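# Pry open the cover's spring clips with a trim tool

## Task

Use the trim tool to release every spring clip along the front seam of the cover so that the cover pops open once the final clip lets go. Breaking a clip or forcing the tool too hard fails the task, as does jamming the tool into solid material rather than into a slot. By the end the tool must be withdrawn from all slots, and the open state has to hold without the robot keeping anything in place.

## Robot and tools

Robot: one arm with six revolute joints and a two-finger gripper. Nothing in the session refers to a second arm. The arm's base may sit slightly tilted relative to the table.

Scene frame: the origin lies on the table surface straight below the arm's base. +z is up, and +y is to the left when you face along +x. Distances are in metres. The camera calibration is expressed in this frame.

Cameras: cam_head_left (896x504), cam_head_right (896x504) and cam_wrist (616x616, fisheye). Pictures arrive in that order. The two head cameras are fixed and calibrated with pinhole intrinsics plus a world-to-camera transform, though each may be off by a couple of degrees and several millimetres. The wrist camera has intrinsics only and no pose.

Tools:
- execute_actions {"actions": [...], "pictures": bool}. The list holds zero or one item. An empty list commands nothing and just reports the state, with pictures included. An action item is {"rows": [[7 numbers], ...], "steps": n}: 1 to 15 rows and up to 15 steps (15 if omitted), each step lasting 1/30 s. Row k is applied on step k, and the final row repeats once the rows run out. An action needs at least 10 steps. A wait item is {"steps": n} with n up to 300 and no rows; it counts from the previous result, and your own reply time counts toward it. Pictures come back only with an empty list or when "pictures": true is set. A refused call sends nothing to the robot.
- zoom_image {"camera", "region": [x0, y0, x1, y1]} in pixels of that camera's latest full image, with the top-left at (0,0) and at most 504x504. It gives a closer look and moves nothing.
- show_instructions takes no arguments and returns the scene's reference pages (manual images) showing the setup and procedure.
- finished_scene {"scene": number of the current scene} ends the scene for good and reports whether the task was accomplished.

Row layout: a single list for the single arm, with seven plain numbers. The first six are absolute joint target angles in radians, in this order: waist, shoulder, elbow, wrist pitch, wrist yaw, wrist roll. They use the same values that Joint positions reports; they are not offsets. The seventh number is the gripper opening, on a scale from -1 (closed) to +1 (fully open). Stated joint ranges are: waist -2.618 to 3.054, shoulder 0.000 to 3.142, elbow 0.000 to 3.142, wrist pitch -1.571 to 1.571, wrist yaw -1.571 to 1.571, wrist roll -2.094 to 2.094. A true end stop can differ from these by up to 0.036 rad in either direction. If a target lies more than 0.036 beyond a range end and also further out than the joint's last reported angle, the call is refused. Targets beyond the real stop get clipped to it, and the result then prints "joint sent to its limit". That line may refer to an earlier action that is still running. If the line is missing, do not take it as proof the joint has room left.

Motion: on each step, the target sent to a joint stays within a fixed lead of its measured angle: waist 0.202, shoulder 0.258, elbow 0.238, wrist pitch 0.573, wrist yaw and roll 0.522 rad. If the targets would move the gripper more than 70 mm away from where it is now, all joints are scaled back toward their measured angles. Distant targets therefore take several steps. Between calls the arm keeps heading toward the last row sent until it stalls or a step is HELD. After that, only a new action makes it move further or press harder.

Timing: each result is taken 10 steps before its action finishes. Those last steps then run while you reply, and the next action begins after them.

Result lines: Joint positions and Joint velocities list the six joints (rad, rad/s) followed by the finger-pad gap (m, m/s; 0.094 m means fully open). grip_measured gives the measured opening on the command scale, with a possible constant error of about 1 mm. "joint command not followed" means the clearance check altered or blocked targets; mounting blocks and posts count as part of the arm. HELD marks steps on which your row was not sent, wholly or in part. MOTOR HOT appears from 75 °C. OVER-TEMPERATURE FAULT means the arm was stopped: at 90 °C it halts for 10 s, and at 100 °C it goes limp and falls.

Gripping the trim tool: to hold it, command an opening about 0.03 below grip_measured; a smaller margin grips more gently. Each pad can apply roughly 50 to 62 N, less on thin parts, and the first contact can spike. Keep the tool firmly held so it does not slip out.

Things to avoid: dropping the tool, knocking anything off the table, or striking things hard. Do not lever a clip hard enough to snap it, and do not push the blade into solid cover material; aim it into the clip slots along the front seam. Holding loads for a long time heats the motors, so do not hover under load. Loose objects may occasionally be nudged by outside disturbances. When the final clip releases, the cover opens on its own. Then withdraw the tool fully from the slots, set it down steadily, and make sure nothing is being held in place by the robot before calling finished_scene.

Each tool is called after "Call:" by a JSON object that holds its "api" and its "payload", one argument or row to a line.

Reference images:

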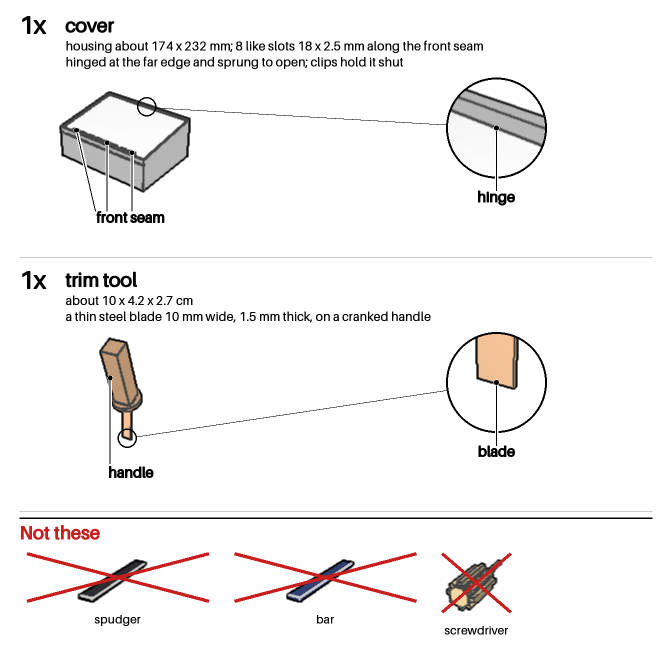

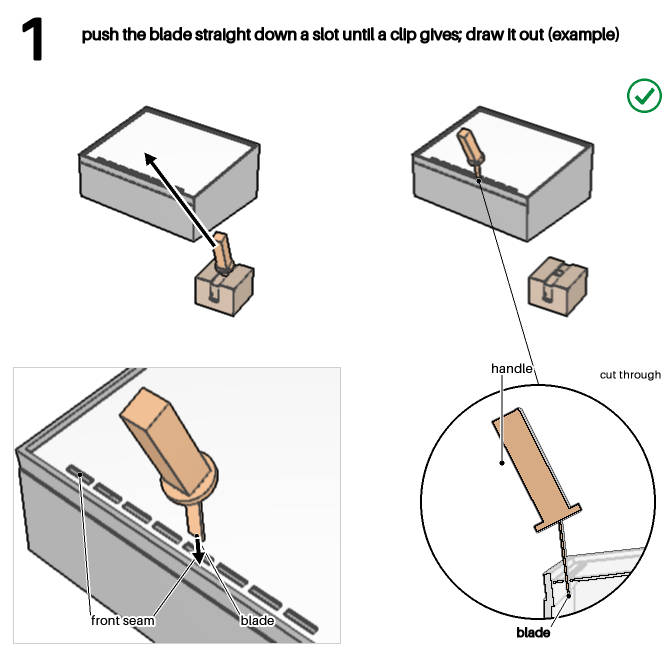

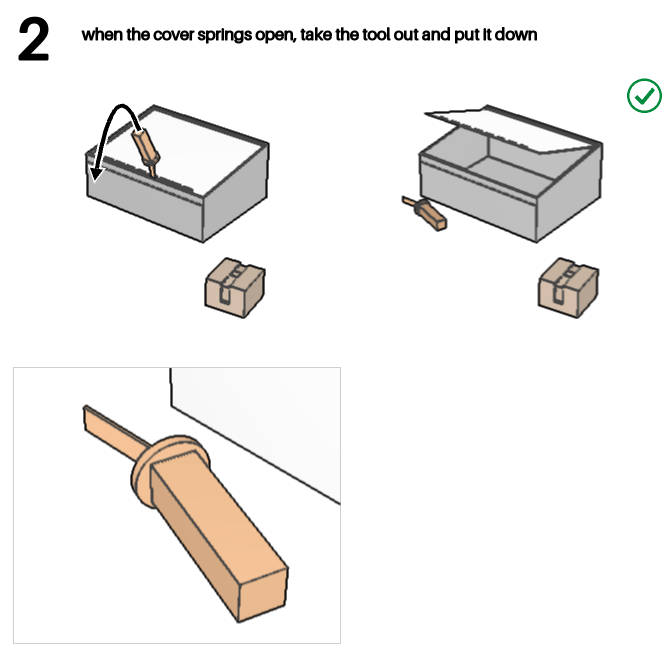

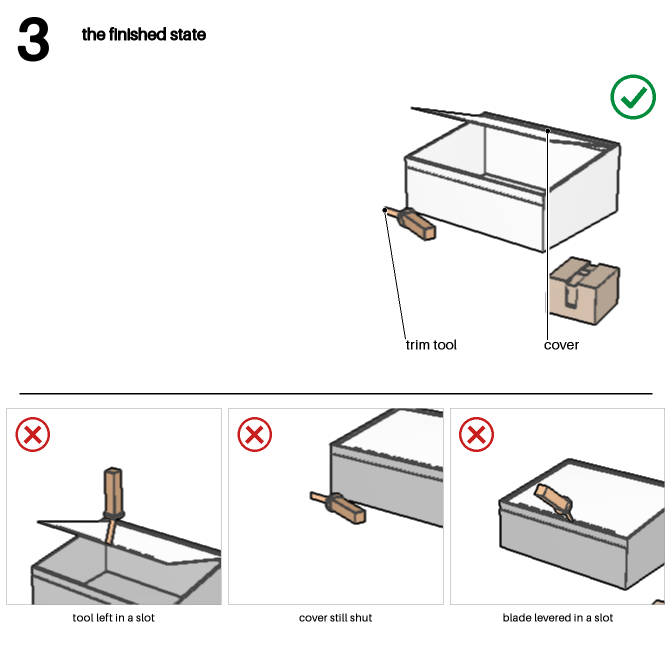

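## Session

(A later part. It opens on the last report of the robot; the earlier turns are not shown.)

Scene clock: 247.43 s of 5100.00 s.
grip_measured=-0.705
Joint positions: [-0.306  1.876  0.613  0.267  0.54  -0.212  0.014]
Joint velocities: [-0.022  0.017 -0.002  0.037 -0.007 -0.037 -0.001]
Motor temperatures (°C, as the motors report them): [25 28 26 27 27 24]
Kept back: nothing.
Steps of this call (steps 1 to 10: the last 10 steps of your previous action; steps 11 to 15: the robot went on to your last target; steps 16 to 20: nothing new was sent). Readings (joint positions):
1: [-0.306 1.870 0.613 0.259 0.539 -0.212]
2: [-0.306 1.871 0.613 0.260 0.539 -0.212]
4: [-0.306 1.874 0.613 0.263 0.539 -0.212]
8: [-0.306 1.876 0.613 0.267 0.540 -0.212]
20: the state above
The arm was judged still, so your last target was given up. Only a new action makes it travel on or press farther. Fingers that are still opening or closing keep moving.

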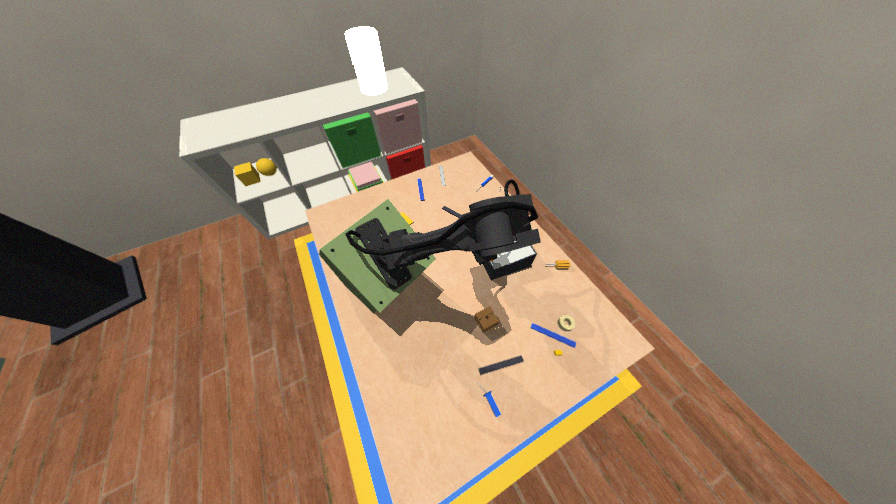

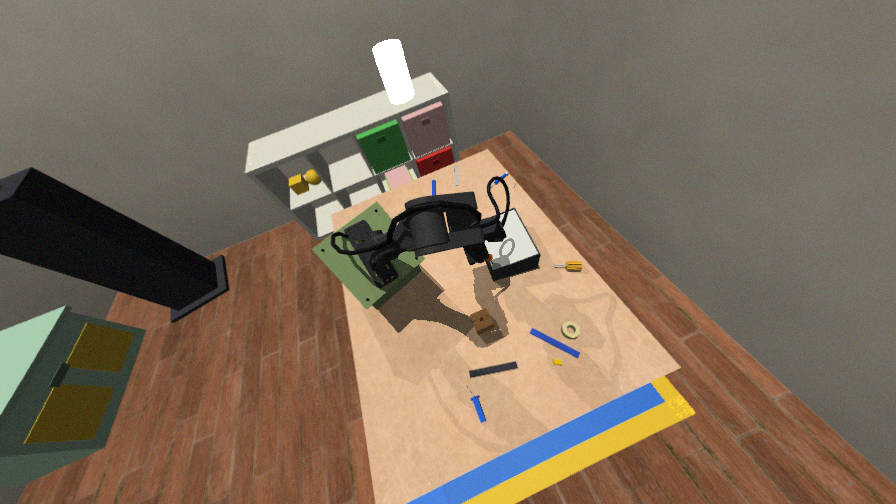

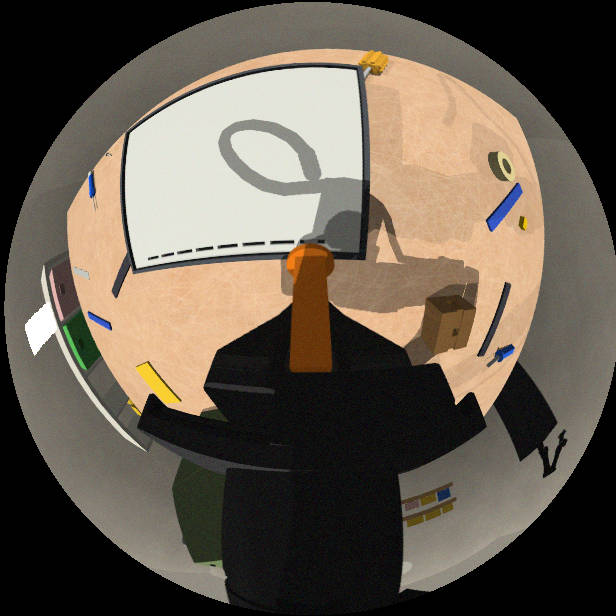

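Call:
{"api": "execute_actions", "payload": {
  "actions": [
    {"rows": [[-0.312,1.900,0.613,0.272,0.540,-0.214,-0.75],[-0.312,1.908,0.613,0.274,0.540,-0.214,-0.75],[-0.312,1.911,0.613,0.276,0.540,-0.214,-0.75],[-0.312,1.913,0.613,0.279,0.540,-0.214,-0.75],[-0.312,1.915,0.613,0.282,0.540,-0.214,-0.75],[-0.312,1.917,0.613,0.285,0.540,-0.214,-0.75],[-0.312,1.919,0.613,0.287,0.540,-0.214,-0.75],[-0.312,1.920,0.613,0.289,0.540,-0.214,-0.75],[-0.312,1.908,0.613,0.290,0.540,-0.214,-0.75]], "steps": 12}
  ]
}}

Call:
{"api": "execute_actions", "payload": {
  "actions": [
    {"steps": 20}
  ],
  "pictures": true
}}

Call:
{"api": "zoom_image", "payload": {
  "camera": "cam_wrist",
  "region": [285,220,335,260]
}}

Scene clock: 248.30 s of 5100.00 s.
grip_measured=-0.705
Joint positions: [-0.306  1.876  0.613  0.267  0.54  -0.212  0.014]
Joint velocities: [-0.002  0.002 -0.012  0.007  0.066  0.081 -0.   ]
Motor temperatures (°C, as the motors report them): [25 28 26 27 27 24]
Steps of this call (steps 1 to 24: nothing new was sent; steps 25 to 26: the first 2 steps of this action). Readings (joint positions):
25: [-0.306 1.876 0.613 0.267 0.540 -0.212]
26: the state above

Scene clock: 248.97 s of 5100.00 s.
grip_measured=-0.705
Joint positions: [-0.306  1.886  0.613  0.28   0.542 -0.212  0.014]
Joint velocities: [-0.002 -0.002  0.012 -0.007  0.051  0.037 -0.   ]
Motor temperatures (°C, as the motors report them): [25 28 26 27 27 24]
Kept back: nothing.
Steps of this call (steps 1 to 10: the last 10 steps of your previous action; steps 11 to 20: the robot went on to your last target). Readings (joint positions):
1: [-0.306 1.876 0.613 0.267 0.540 -0.212]
2: [-0.306 1.876 0.613 0.267 0.540 -0.212]
4: [-0.306 1.876 0.613 0.267 0.540 -0.212]
8: [-0.306 1.886 0.613 0.279 0.542 -0.212]
20: the state above

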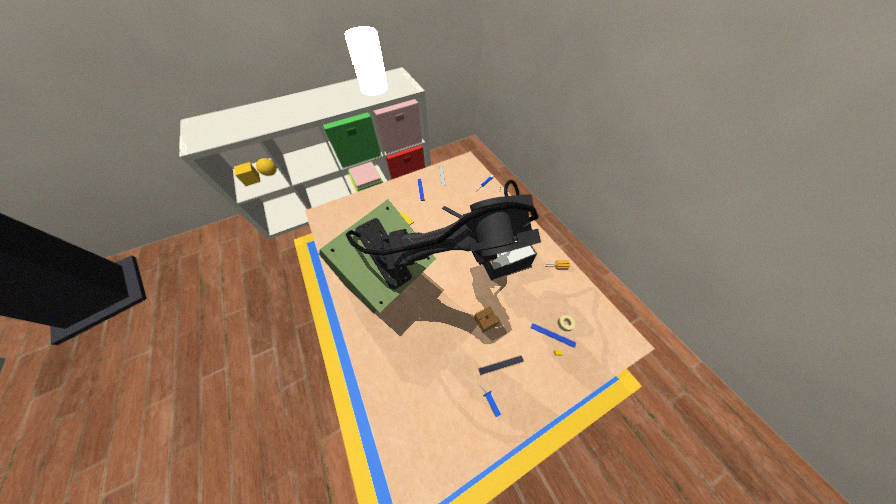

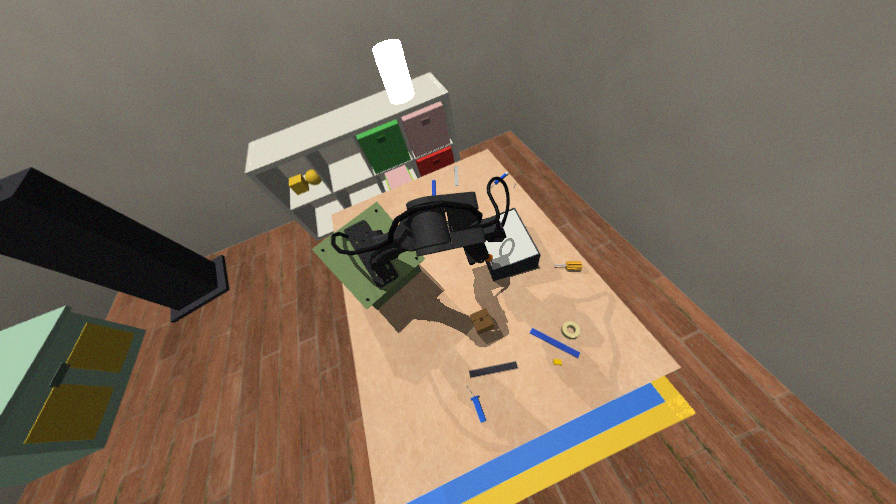

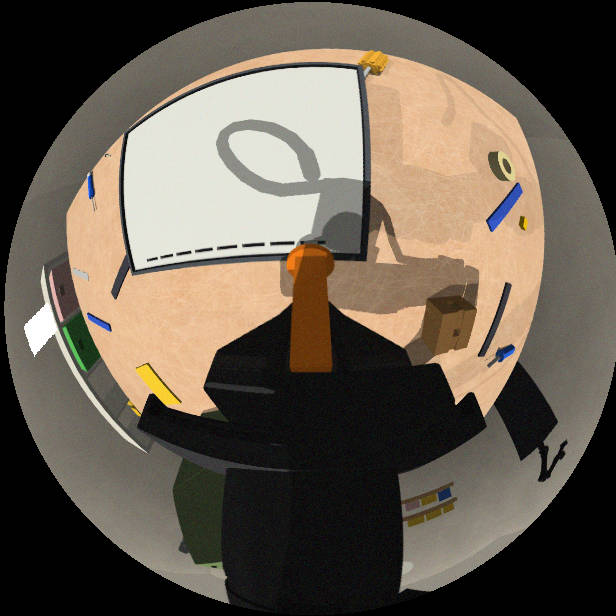

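Region (285, 220, 335, 260) of cam_wrist's 616x616 image, scaled by 10.080, with more detail than that image has; it fills the top 403 rows of this view, and the rest is white.

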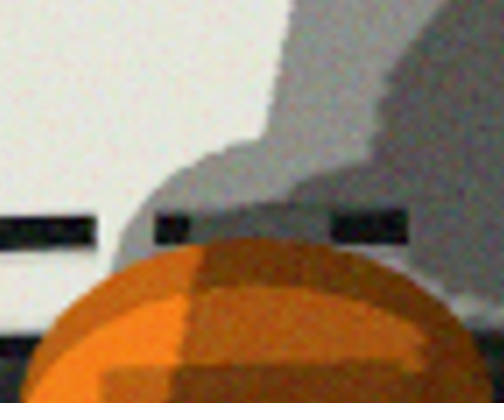

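Call:
{"api": "execute_actions", "payload": {
  "actions": [
    {"rows": [[-0.320,1.910,0.613,0.285,0.542,-0.216,-0.75],[-0.325,1.920,0.613,0.287,0.542,-0.216,-0.75],[-0.326,1.923,0.613,0.289,0.542,-0.217,-0.75],[-0.327,1.925,0.613,0.292,0.542,-0.218,-0.75],[-0.328,1.927,0.613,0.295,0.542,-0.219,-0.75],[-0.329,1.929,0.613,0.298,0.542,-0.220,-0.75],[-0.330,1.931,0.613,0.301,0.542,-0.221,-0.75],[-0.330,1.930,0.613,0.303,0.542,-0.222,-0.75],[-0.330,1.918,0.613,0.304,0.542,-0.222,-0.75]], "steps": 12}
  ]
}}

Call:
{"api": "execute_actions", "payload": {
  "actions": [
    {"steps": 20}
  ],
  "pictures": true
}}

Call:
{"api": "zoom_image", "payload": {
  "camera": "cam_wrist",
  "region": [285,220,335,260]
}}

Scene clock: 249.83 s of 5100.00 s.
grip_measured=-0.705
Joint positions: [-0.307  1.887  0.613  0.281  0.542 -0.212  0.014]
Joint velocities: [-0.032  0.061  0.007  0.081 -0.007 -0.007 -0.001]
Motor temperatures (°C, as the motors report them): [25 28 26 27 27 24]
Steps of this call (steps 1 to 15: the robot went on to your last target; steps 16 to 24: nothing new was sent; steps 25 to 26: the first 2 steps of this action). Readings (joint positions):
25: [-0.306 1.886 0.613 0.280 0.542 -0.212]
26: the state above

Scene clock: 250.50 s of 5100.00 s.
grip_measured=-0.705
Joint positions: [-0.311  1.898  0.613  0.296  0.542 -0.212  0.014]
Joint velocities: [ 0.002 -0.002 -0.017  0.022 -0.007 -0.022 -0.002]
Motor temperatures (°C, as the motors report them): [25 28 26 27 27 24]
Kept back: nothing.
Steps of this call (steps 1 to 10: the last 10 steps of your previous action; steps 11 to 20: the robot went on to your last target). Readings (joint positions):
1: [-0.308 1.890 0.613 0.283 0.542 -0.212]
2: [-0.310 1.893 0.613 0.287 0.542 -0.212]
4: [-0.311 1.898 0.613 0.295 0.542 -0.212]
8: [-0.311 1.898 0.613 0.296 0.542 -0.212]
20: the state above

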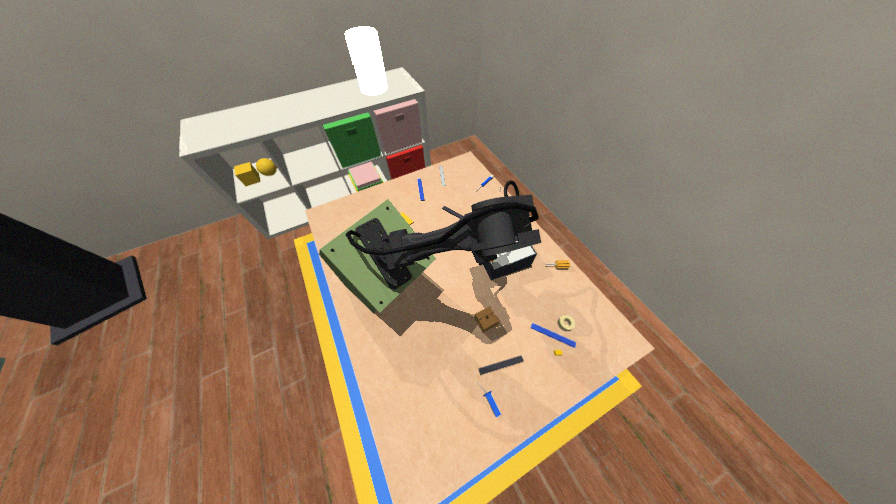

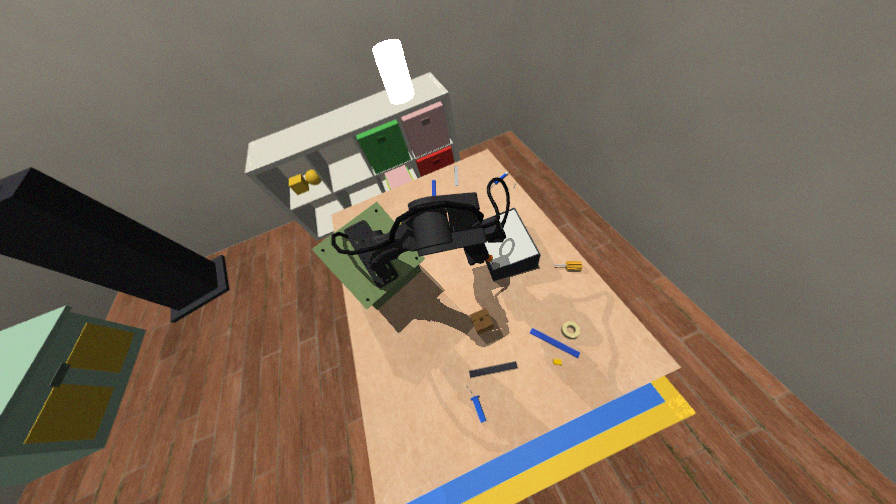

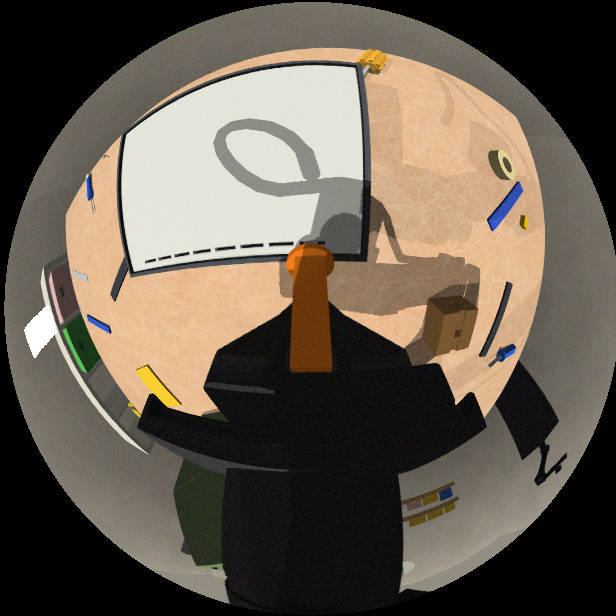

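Region (285, 220, 335, 260) of cam_wrist's 616x616 image, scaled by 10.080, with more detail than that image has; it fills the top 403 rows of this view, and the rest is white.

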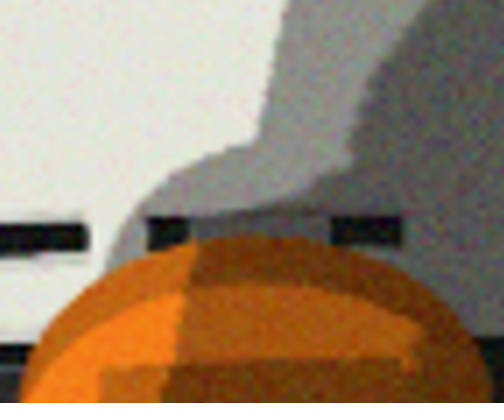

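Call:
{"api": "execute_actions", "payload": {
  "actions": [
    {"rows": [[-0.326,1.925,0.613,0.303,0.542,-0.216,-0.75],[-0.328,1.932,0.613,0.304,0.542,-0.216,-0.75],[-0.329,1.936,0.613,0.305,0.542,-0.217,-0.75],[-0.330,1.938,0.613,0.306,0.542,-0.218,-0.75],[-0.331,1.940,0.613,0.307,0.542,-0.219,-0.75],[-0.332,1.942,0.613,0.308,0.542,-0.220,-0.75],[-0.332,1.943,0.613,0.309,0.542,-0.221,-0.75],[-0.332,1.943,0.613,0.309,0.542,-0.222,-0.75],[-0.330,1.920,0.613,0.309,0.542,-0.222,-0.75]], "steps": 12}
  ]
}}

Call:
{"api": "execute_actions", "payload": {
  "actions": [
    {"steps": 20}
  ],
  "pictures": true
}}

Call:
{"api": "zoom_image", "payload": {
  "camera": "cam_wrist",
  "region": [285,220,335,260]
}}

Scene clock: 251.27 s of 5100.00 s.
grip_measured=-0.705
Joint positions: [-0.311  1.898  0.613  0.296  0.542 -0.212  0.014]
Joint velocities: [ 0.012  0.007 -0.007 -0.007 -0.022  0.037  0.   ]
Motor temperatures (°C, as the motors report them): [25 28 26 27 27 24]
Steps of this call (steps 1 to 15: the robot went on to your last target; steps 16 to 21: nothing new was sent; steps 22 to 23: the first 2 steps of this action). Readings (joint positions):
22: [-0.311 1.898 0.613 0.296 0.542 -0.212]
23: the state above

Scene clock: 251.93 s of 5100.00 s.
grip_measured=-0.705
Joint positions: [-0.311  1.9    0.613  0.297  0.542 -0.212  0.014]
Joint velocities: [ 0.017  0.007  0.002 -0.022 -0.051  0.037 -0.   ]
Motor temperatures (°C, as the motors report them): [25 28 26 27 27 24]
Kept back: nothing.
Steps of this call (steps 1 to 10: the last 10 steps of your previous action; steps 11 to 15: the robot went on to your last target; steps 16 to 20: nothing new was sent). Readings (joint positions):
1: [-0.311 1.898 0.613 0.296 0.542 -0.212]
2: [-0.311 1.898 0.613 0.296 0.542 -0.212]
4: [-0.311 1.899 0.613 0.297 0.542 -0.212]
8: [-0.311 1.900 0.613 0.297 0.542 -0.212]
20: the state above
The arm was judged still, so your last target was given up. Only a new action makes it travel on or press farther. Fingers that are still opening or closing keep moving.

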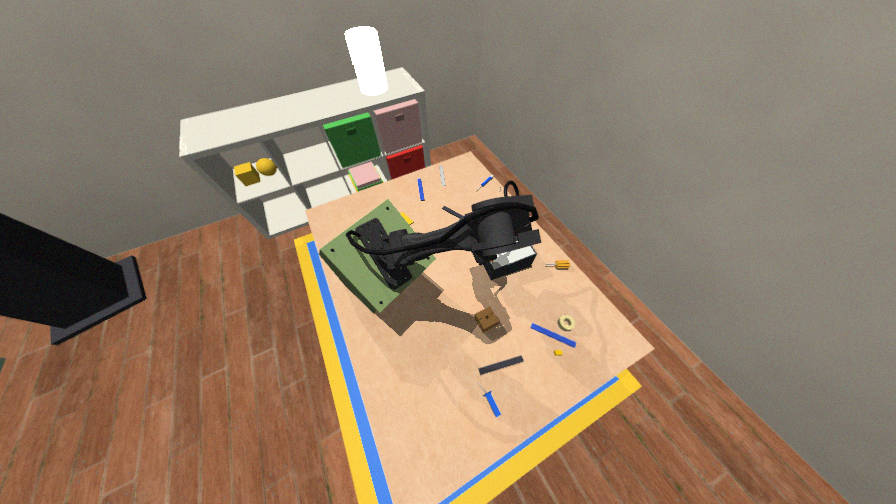

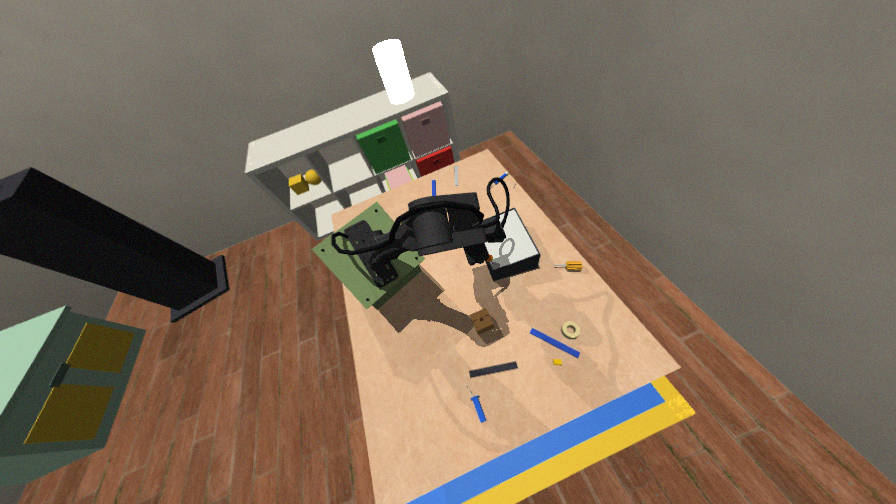

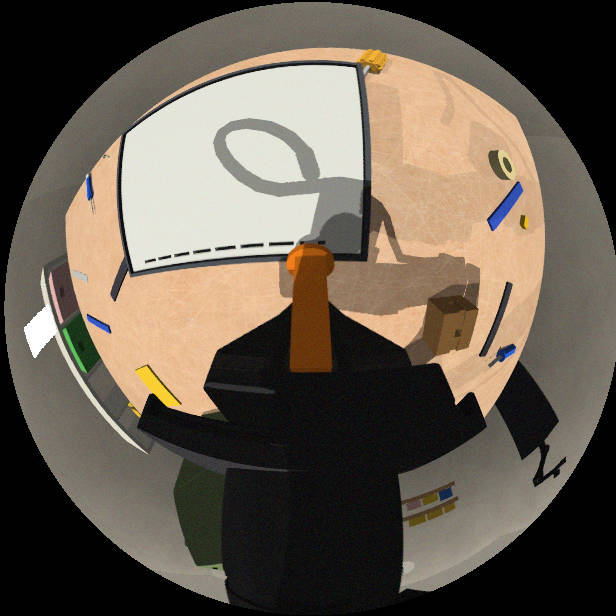

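Region (285, 220, 335, 260) of cam_wrist's 616x616 image, scaled by 10.080, with more detail than that image has; it fills the top 403 rows of this view, and the rest is white.

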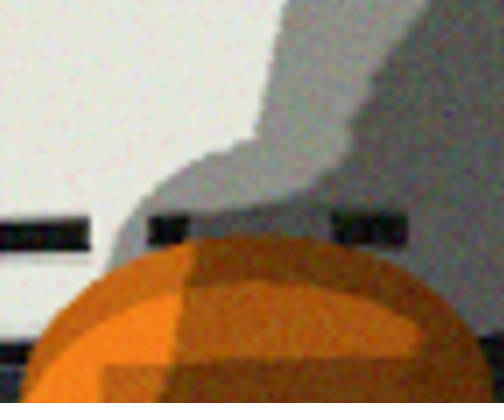

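Call:
{"api": "execute_actions", "payload": {
  "actions": [
    {"rows": [[-0.326,1.930,0.613,0.305,0.542,-0.216,-0.75],[-0.328,1.940,0.613,0.306,0.542,-0.216,-0.75],[-0.329,1.945,0.613,0.307,0.542,-0.217,-0.75],[-0.330,1.948,0.613,0.308,0.542,-0.218,-0.75],[-0.331,1.950,0.613,0.309,0.542,-0.219,-0.75],[-0.332,1.952,0.613,0.310,0.542,-0.220,-0.75],[-0.332,1.954,0.613,0.311,0.542,-0.221,-0.75],[-0.332,1.955,0.613,0.312,0.542,-0.222,-0.75],[-0.332,1.955,0.613,0.312,0.542,-0.222,-0.75],[-0.330,1.920,0.613,0.310,0.542,-0.222,-0.75]], "steps": 13}
  ]
}}

Call:
{"api": "execute_actions", "payload": {
  "actions": [
    {"steps": 20}
  ],
  "pictures": true
}}

Call:
{"api": "zoom_image", "payload": {
  "camera": "cam_wrist",
  "region": [285,220,335,260]
}}

Scene clock: 252.97 s of 5100.00 s.
grip_measured=-0.705
Joint positions: [-0.311  1.9    0.613  0.297  0.542 -0.212  0.014]
Joint velocities: [ 0.007  0.017 -0.007  0.037 -0.022 -0.066 -0.001]
Motor temperatures (°C, as the motors report them): [25 28 26 27 27 24]
Steps of this call (steps 1 to 28: nothing new was sent; steps 29 to 31: the first 3 steps of this action). Readings (joint positions):
29: [-0.311 1.900 0.613 0.297 0.542 -0.212]
30: [-0.311 1.900 0.613 0.297 0.542 -0.212]
31: the state above

Scene clock: 253.63 s of 5100.00 s.
grip_measured=-0.705
Joint positions: [-0.311  1.902  0.613  0.297  0.543 -0.212  0.014]
Joint velocities: [-0.007 -0.007 -0.012 -0.051  0.022 -0.066  0.   ]
Motor temperatures (°C, as the motors report them): [25 28 26 27 27 24]
Kept back: nothing.
Steps of this call (steps 1 to 10: the last 10 steps of your previous action; steps 11 to 15: the robot went on to your last target; steps 16 to 20: nothing new was sent). Readings (joint positions):
1: [-0.311 1.900 0.613 0.297 0.542 -0.212]
2: [-0.311 1.900 0.613 0.297 0.542 -0.212]
4: [-0.311 1.901 0.613 0.297 0.543 -0.212]
8: [-0.311 1.902 0.613 0.297 0.543 -0.212]
20: the state above
The arm was judged still, so your last target was given up. Only a new action makes it travel on or press farther. Fingers that are still opening or closing keep moving.

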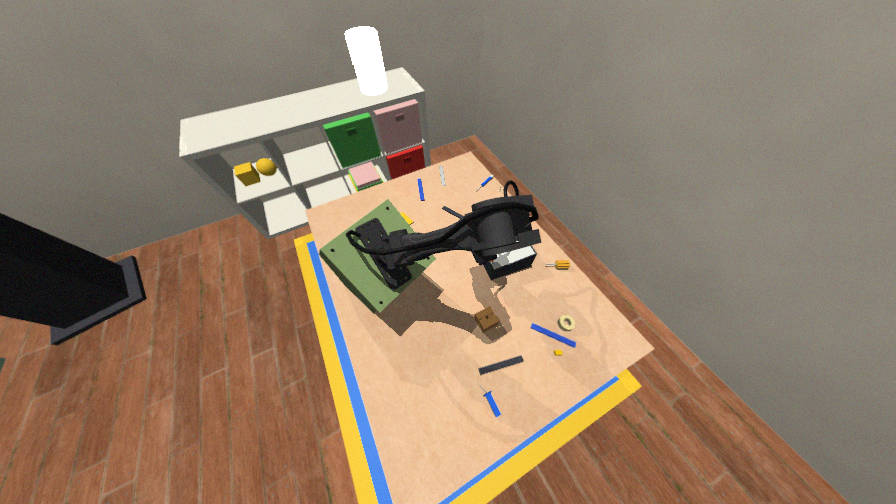

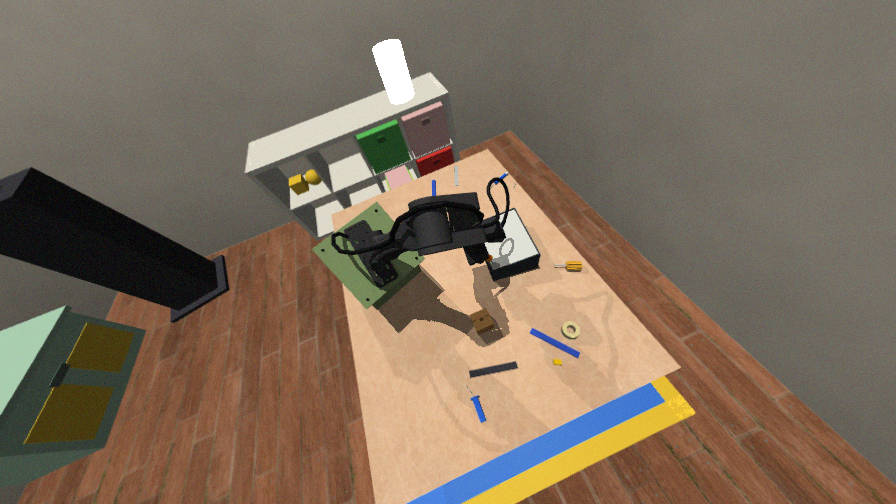

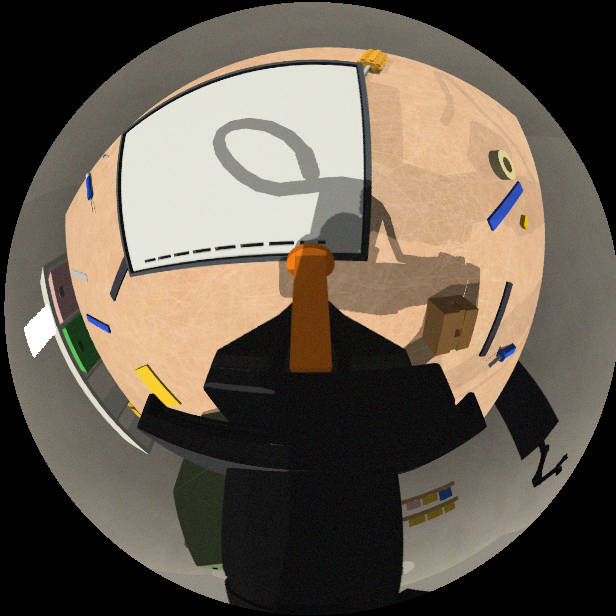

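Region (285, 220, 335, 260) of cam_wrist's 616x616 image, scaled by 10.080, with more detail than that image has; it fills the top 403 rows of this view, and the rest is white.

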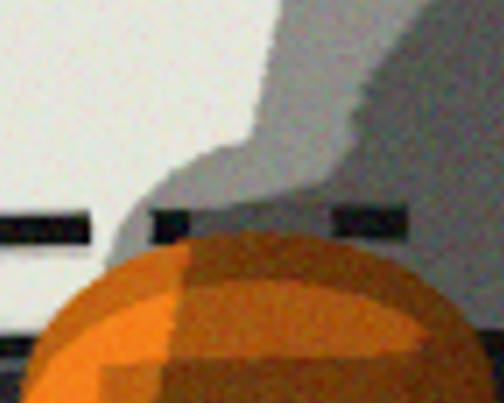

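Call:
{"api": "execute_actions", "payload": {
  "actions": [
    {"rows": [[-0.325,1.920,0.613,0.315,0.543,-0.216,-0.75],[-0.335,1.925,0.613,0.322,0.543,-0.216,-0.75],[-0.340,1.928,0.613,0.322,0.543,-0.217,-0.75],[-0.343,1.930,0.613,0.311,0.543,-0.218,-0.75],[-0.346,1.932,0.613,0.311,0.543,-0.219,-0.75],[-0.348,1.934,0.613,0.311,0.543,-0.220,-0.75],[-0.350,1.935,0.613,0.311,0.543,-0.221,-0.75],[-0.350,1.935,0.613,0.311,0.543,-0.222,-0.75],[-0.350,1.935,0.613,0.311,0.543,-0.222,-0.75],[-0.325,1.915,0.613,0.308,0.543,-0.222,-0.75]], "steps": 13}
  ]
}}

Call:
{"api": "execute_actions", "payload": {
  "actions": [
    {"steps": 20}
  ],
  "pictures": true
}}

Call:
{"api": "zoom_image", "payload": {
  "camera": "cam_wrist",
  "region": [285,220,335,260]
}}

Scene clock: 254.77 s of 5100.00 s.
grip_measured=-0.705
Joint positions: [-0.311  1.902  0.613  0.298  0.543 -0.212  0.014]
Joint velocities: [ 0.012  0.002 -0.007 -0.007 -0.007  0.051  0.   ]
Motor temperatures (°C, as the motors report them): [25 28 26 27 27 24]
Steps of this call (steps 1 to 31: nothing new was sent; steps 32 to 34: the first 3 steps of this action). Readings (joint positions):
32: [-0.311 1.902 0.613 0.297 0.543 -0.212]
33: [-0.311 1.902 0.613 0.298 0.543 -0.212]
34: the state above

Scene clock: 255.43 s of 5100.00 s.
grip_measured=-0.705
Joint positions: [-0.311  1.902  0.613  0.298  0.543 -0.212  0.014]
Joint velocities: [-0.007  0.002 -0.007  0.051 -0.007  0.007 -0.   ]
Motor temperatures (°C, as the motors report them): [25 28 26 27 27 24]
Kept back: nothing.
Steps of this call (steps 1 to 10: the last 10 steps of your previous action; steps 11 to 15: the robot went on to your last target; steps 16 to 20: nothing new was sent). Readings (joint positions):
1: [-0.311 1.902 0.613 0.298 0.543 -0.212]
2: [-0.311 1.902 0.613 0.298 0.543 -0.212]
4: [-0.311 1.902 0.613 0.298 0.543 -0.212]
8: [-0.311 1.902 0.613 0.298 0.543 -0.212]
20: the state above
The arm was judged still, so your last target was given up. Only a new action makes it travel on or press farther. Fingers that are still opening or closing keep moving.

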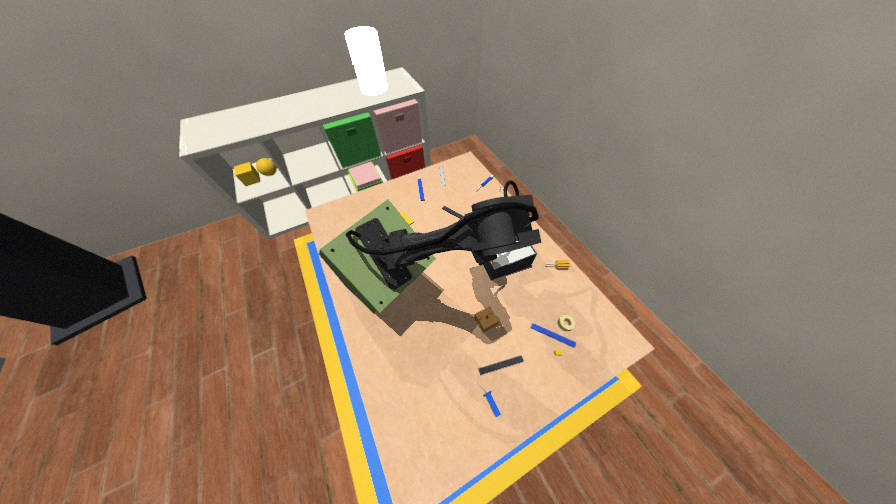

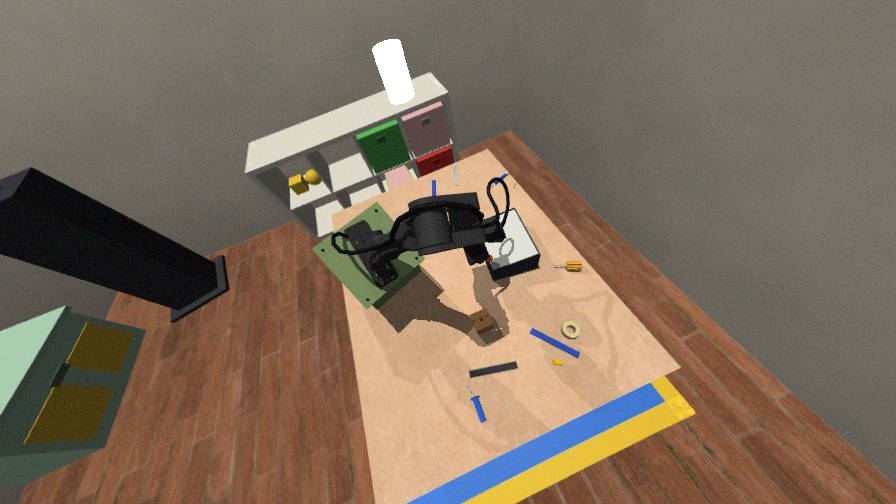

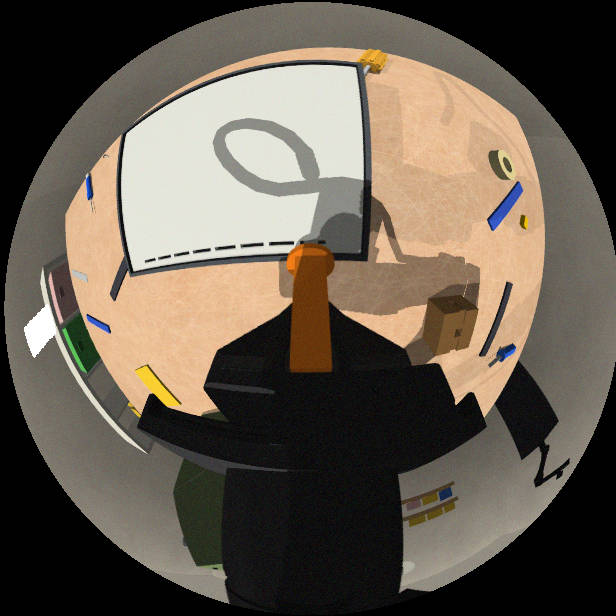

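Region (285, 220, 335, 260) of cam_wrist's 616x616 image, scaled by 10.080, with more detail than that image has; it fills the top 403 rows of this view, and the rest is white.

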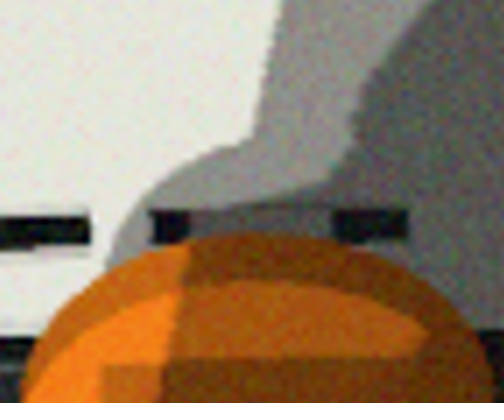

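Call:
{"api": "execute_actions", "payload": {
  "actions": [
    {"rows": [[-0.293,1.880,0.613,0.264,0.543,-0.205,-0.75],[-0.292,1.877,0.613,0.260,0.543,-0.204,-0.75],[-0.291,1.874,0.613,0.256,0.543,-0.203,-0.75],[-0.290,1.871,0.613,0.252,0.543,-0.202,-0.75],[-0.289,1.868,0.613,0.248,0.543,-0.201,-0.75],[-0.288,1.865,0.613,0.244,0.543,-0.200,-0.75],[-0.287,1.862,0.613,0.240,0.543,-0.199,-0.75],[-0.286,1.859,0.613,0.236,0.543,-0.198,-0.75],[-0.285,1.856,0.613,0.232,0.543,-0.197,-0.75],[-0.284,1.853,0.613,0.228,0.543,-0.196,-0.75],[-0.283,1.850,0.613,0.224,0.543,-0.195,-0.75],[-0.282,1.847,0.613,0.220,0.543,-0.194,-0.75],[-0.281,1.844,0.613,0.216,0.543,-0.193,-0.75],[-0.280,1.841,0.613,0.212,0.543,-0.192,-0.75],[-0.280,1.838,0.613,0.208,0.543,-0.191,-0.75]], "steps": 15}
  ]
}}

Call:
{"api": "execute_actions", "payload": {
  "actions": [
    {"rows": [[-0.280,1.835,0.613,0.205,0.543,-0.190,-0.75],[-0.280,1.832,0.613,0.203,0.543,-0.189,-0.75],[-0.280,1.829,0.613,0.2015,0.543,-0.188,-0.75]], "steps": 12}
  ]
}}

Call:
{"api": "execute_actions", "payload": {
  "actions": [
    {"steps": 22}
  ],
  "pictures": true
}}

Scene clock: 260.33 s of 5100.00 s.
grip_measured=-0.705
Joint positions: [-0.309  1.892  0.613  0.29   0.543 -0.21   0.014]
Joint velocities: [-0.002 -0.042 -0.002 -0.066  0.007 -0.007  0.   ]
Motor temperatures (°C, as the motors report them): [25 28 26 27 27 24]
Steps of this call (steps 1 to 90: nothing new was sent; then 1.73 s passed at rest; steps 91 to 95: the first 5 steps of this action). Readings (joint positions):
91: [-0.309 1.898 0.613 0.296 0.543 -0.212]
92: [-0.309 1.896 0.613 0.296 0.543 -0.212]
94: [-0.309 1.894 0.613 0.292 0.543 -0.211]
95: the state above

Scene clock: 260.73 s of 5100.00 s.
grip_measured=-0.705
Joint positions: [-0.298  1.853  0.613  0.238  0.54  -0.201  0.014]
Joint velocities: [ 0.027 -0.09  -0.032 -0.183  0.051  0.022 -0.   ]
Motor temperatures (°C, as the motors report them): [25 28 26 27 27 24]
Steps of this call (steps 1 to 10: the last 10 steps of your previous action; steps 11 to 12: the first 2 steps of this action). Readings (joint positions):
11: [-0.299 1.856 0.613 0.242 0.540 -0.202]
12: the state above

Scene clock: 261.47 s of 5100.00 s.
grip_measured=-0.705
Joint positions: [-0.297  1.844  0.613  0.224  0.54  -0.197  0.014]
Joint velocities: [ 0.002 -0.002  0.012 -0.007 -0.007  0.007  0.001]
Motor temperatures (°C, as the motors report them): [25 28 26 27 27 24]
Kept back: nothing.
Steps of this call (steps 1 to 10: the last 10 steps of your previous action; steps 11 to 22: the robot went on to your last target). Readings (joint positions):
1: [-0.298 1.850 0.613 0.234 0.540 -0.200]
2: [-0.297 1.848 0.613 0.231 0.540 -0.200]
4: [-0.297 1.845 0.613 0.228 0.540 -0.199]
8: [-0.297 1.844 0.613 0.224 0.540 -0.198]
22: the state above

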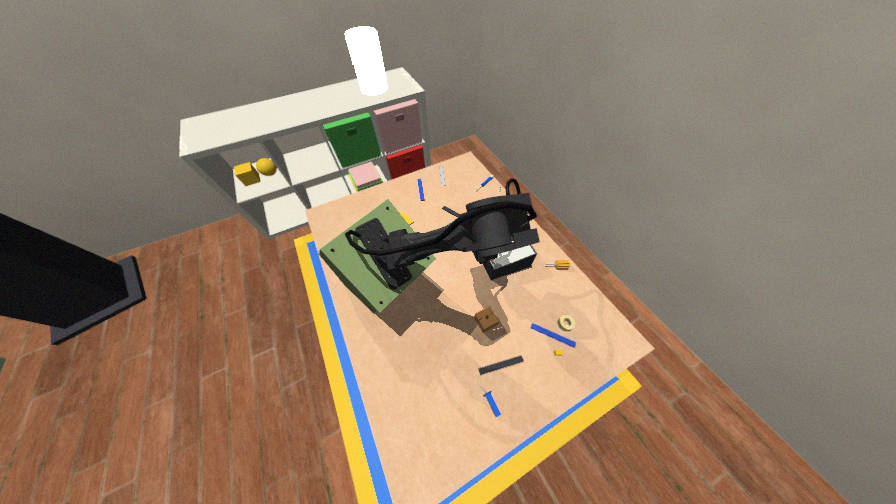

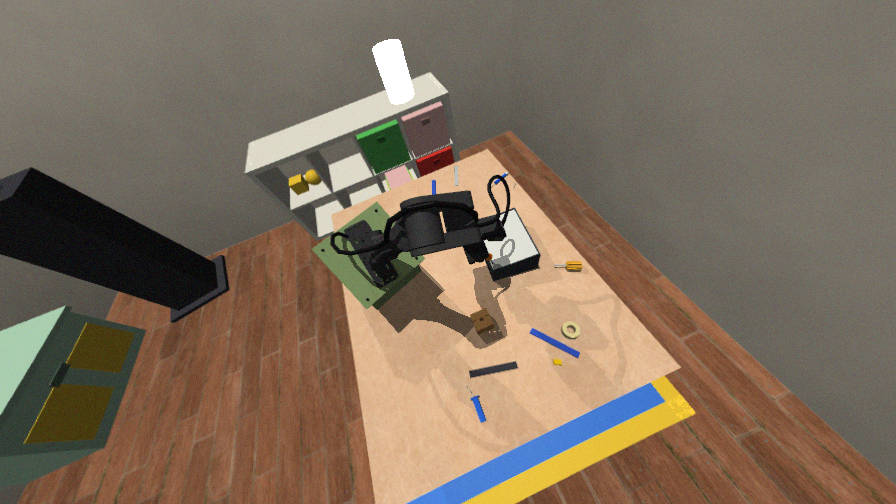

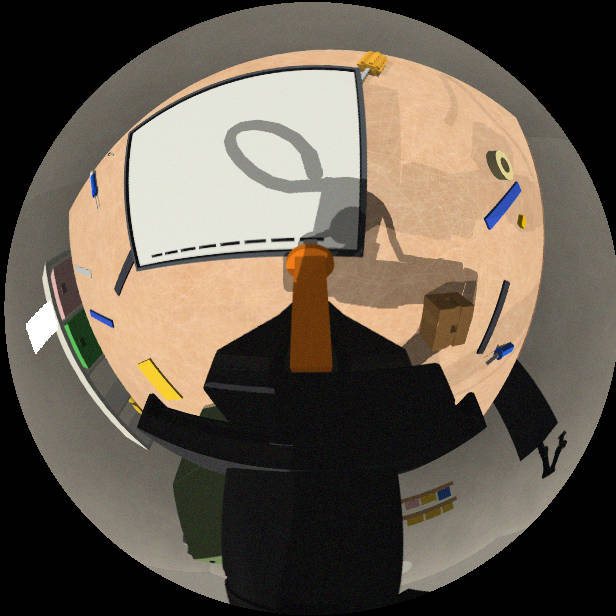

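Call:
{"api": "execute_actions", "payload": {
  "actions": []
}}

Scene clock: 263.73 s of 5100.00 s.
grip_measured=-0.705
Joint positions: [-0.297  1.844  0.613  0.224  0.54  -0.197  0.014]
Joint velocities: [-0.002 -0.007  0.007 -0.022 -0.051 -0.007 -0.   ]
Motor temperatures (°C, as the motors report them): [25 29 26 27 27 24]
Kept back: nothing.
Steps of this call (steps 1 to 15: the robot went on to your last target; steps 16 to 68: nothing new was sent). Readings (joint positions):
1: [-0.297 1.844 0.613 0.224 0.540 -0.197]
2: [-0.297 1.844 0.613 0.224 0.540 -0.197]
4: [-0.297 1.844 0.613 0.224 0.540 -0.197]
8: [-0.297 1.844 0.613 0.224 0.540 -0.197]
68: the state above
The arm was judged still, so your last target was given up. Only a new action makes it travel on or press farther. Fingers that are still opening or closing keep moving.

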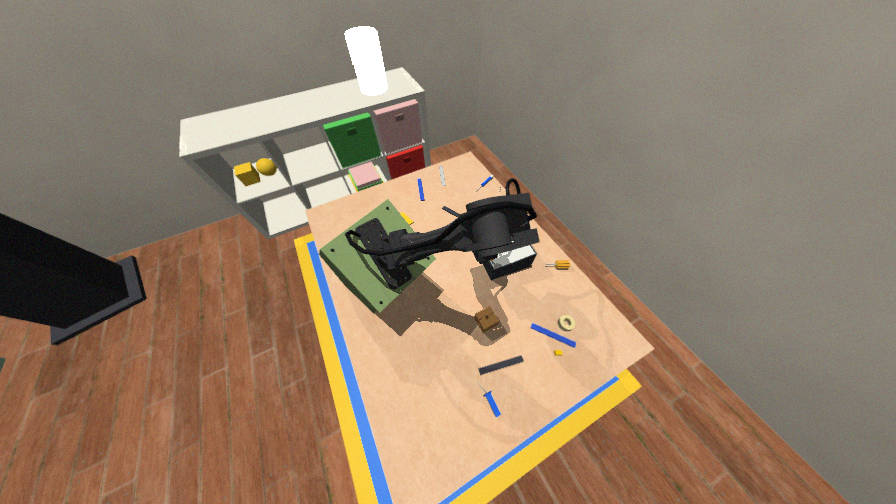

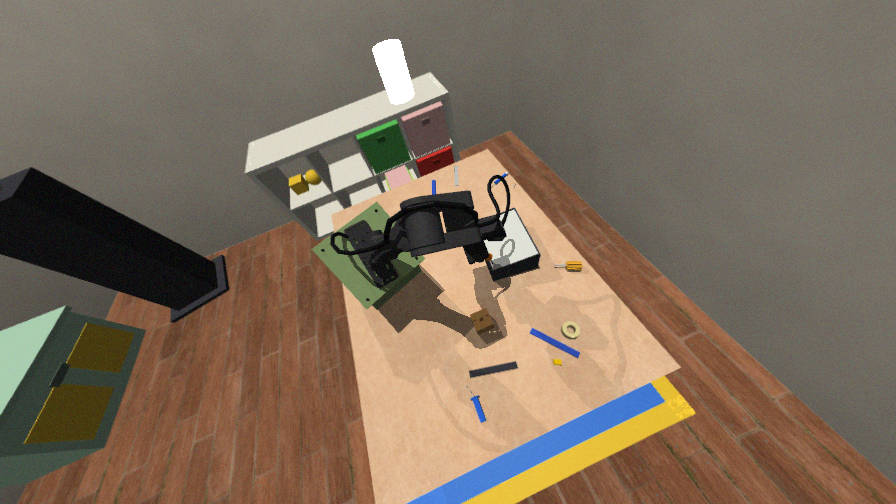

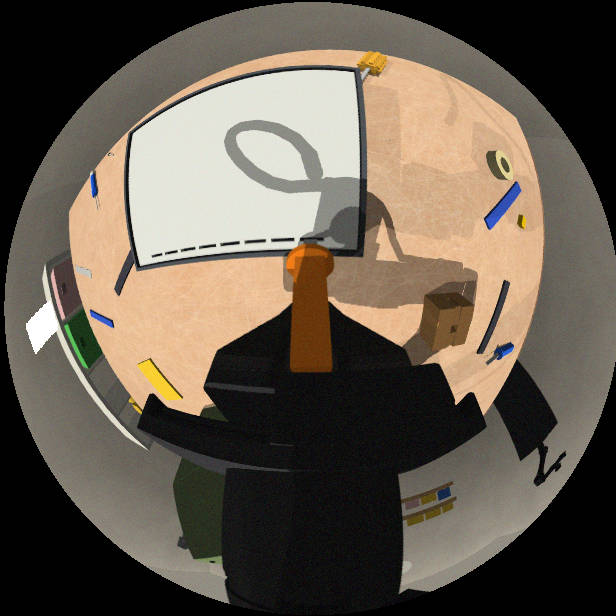

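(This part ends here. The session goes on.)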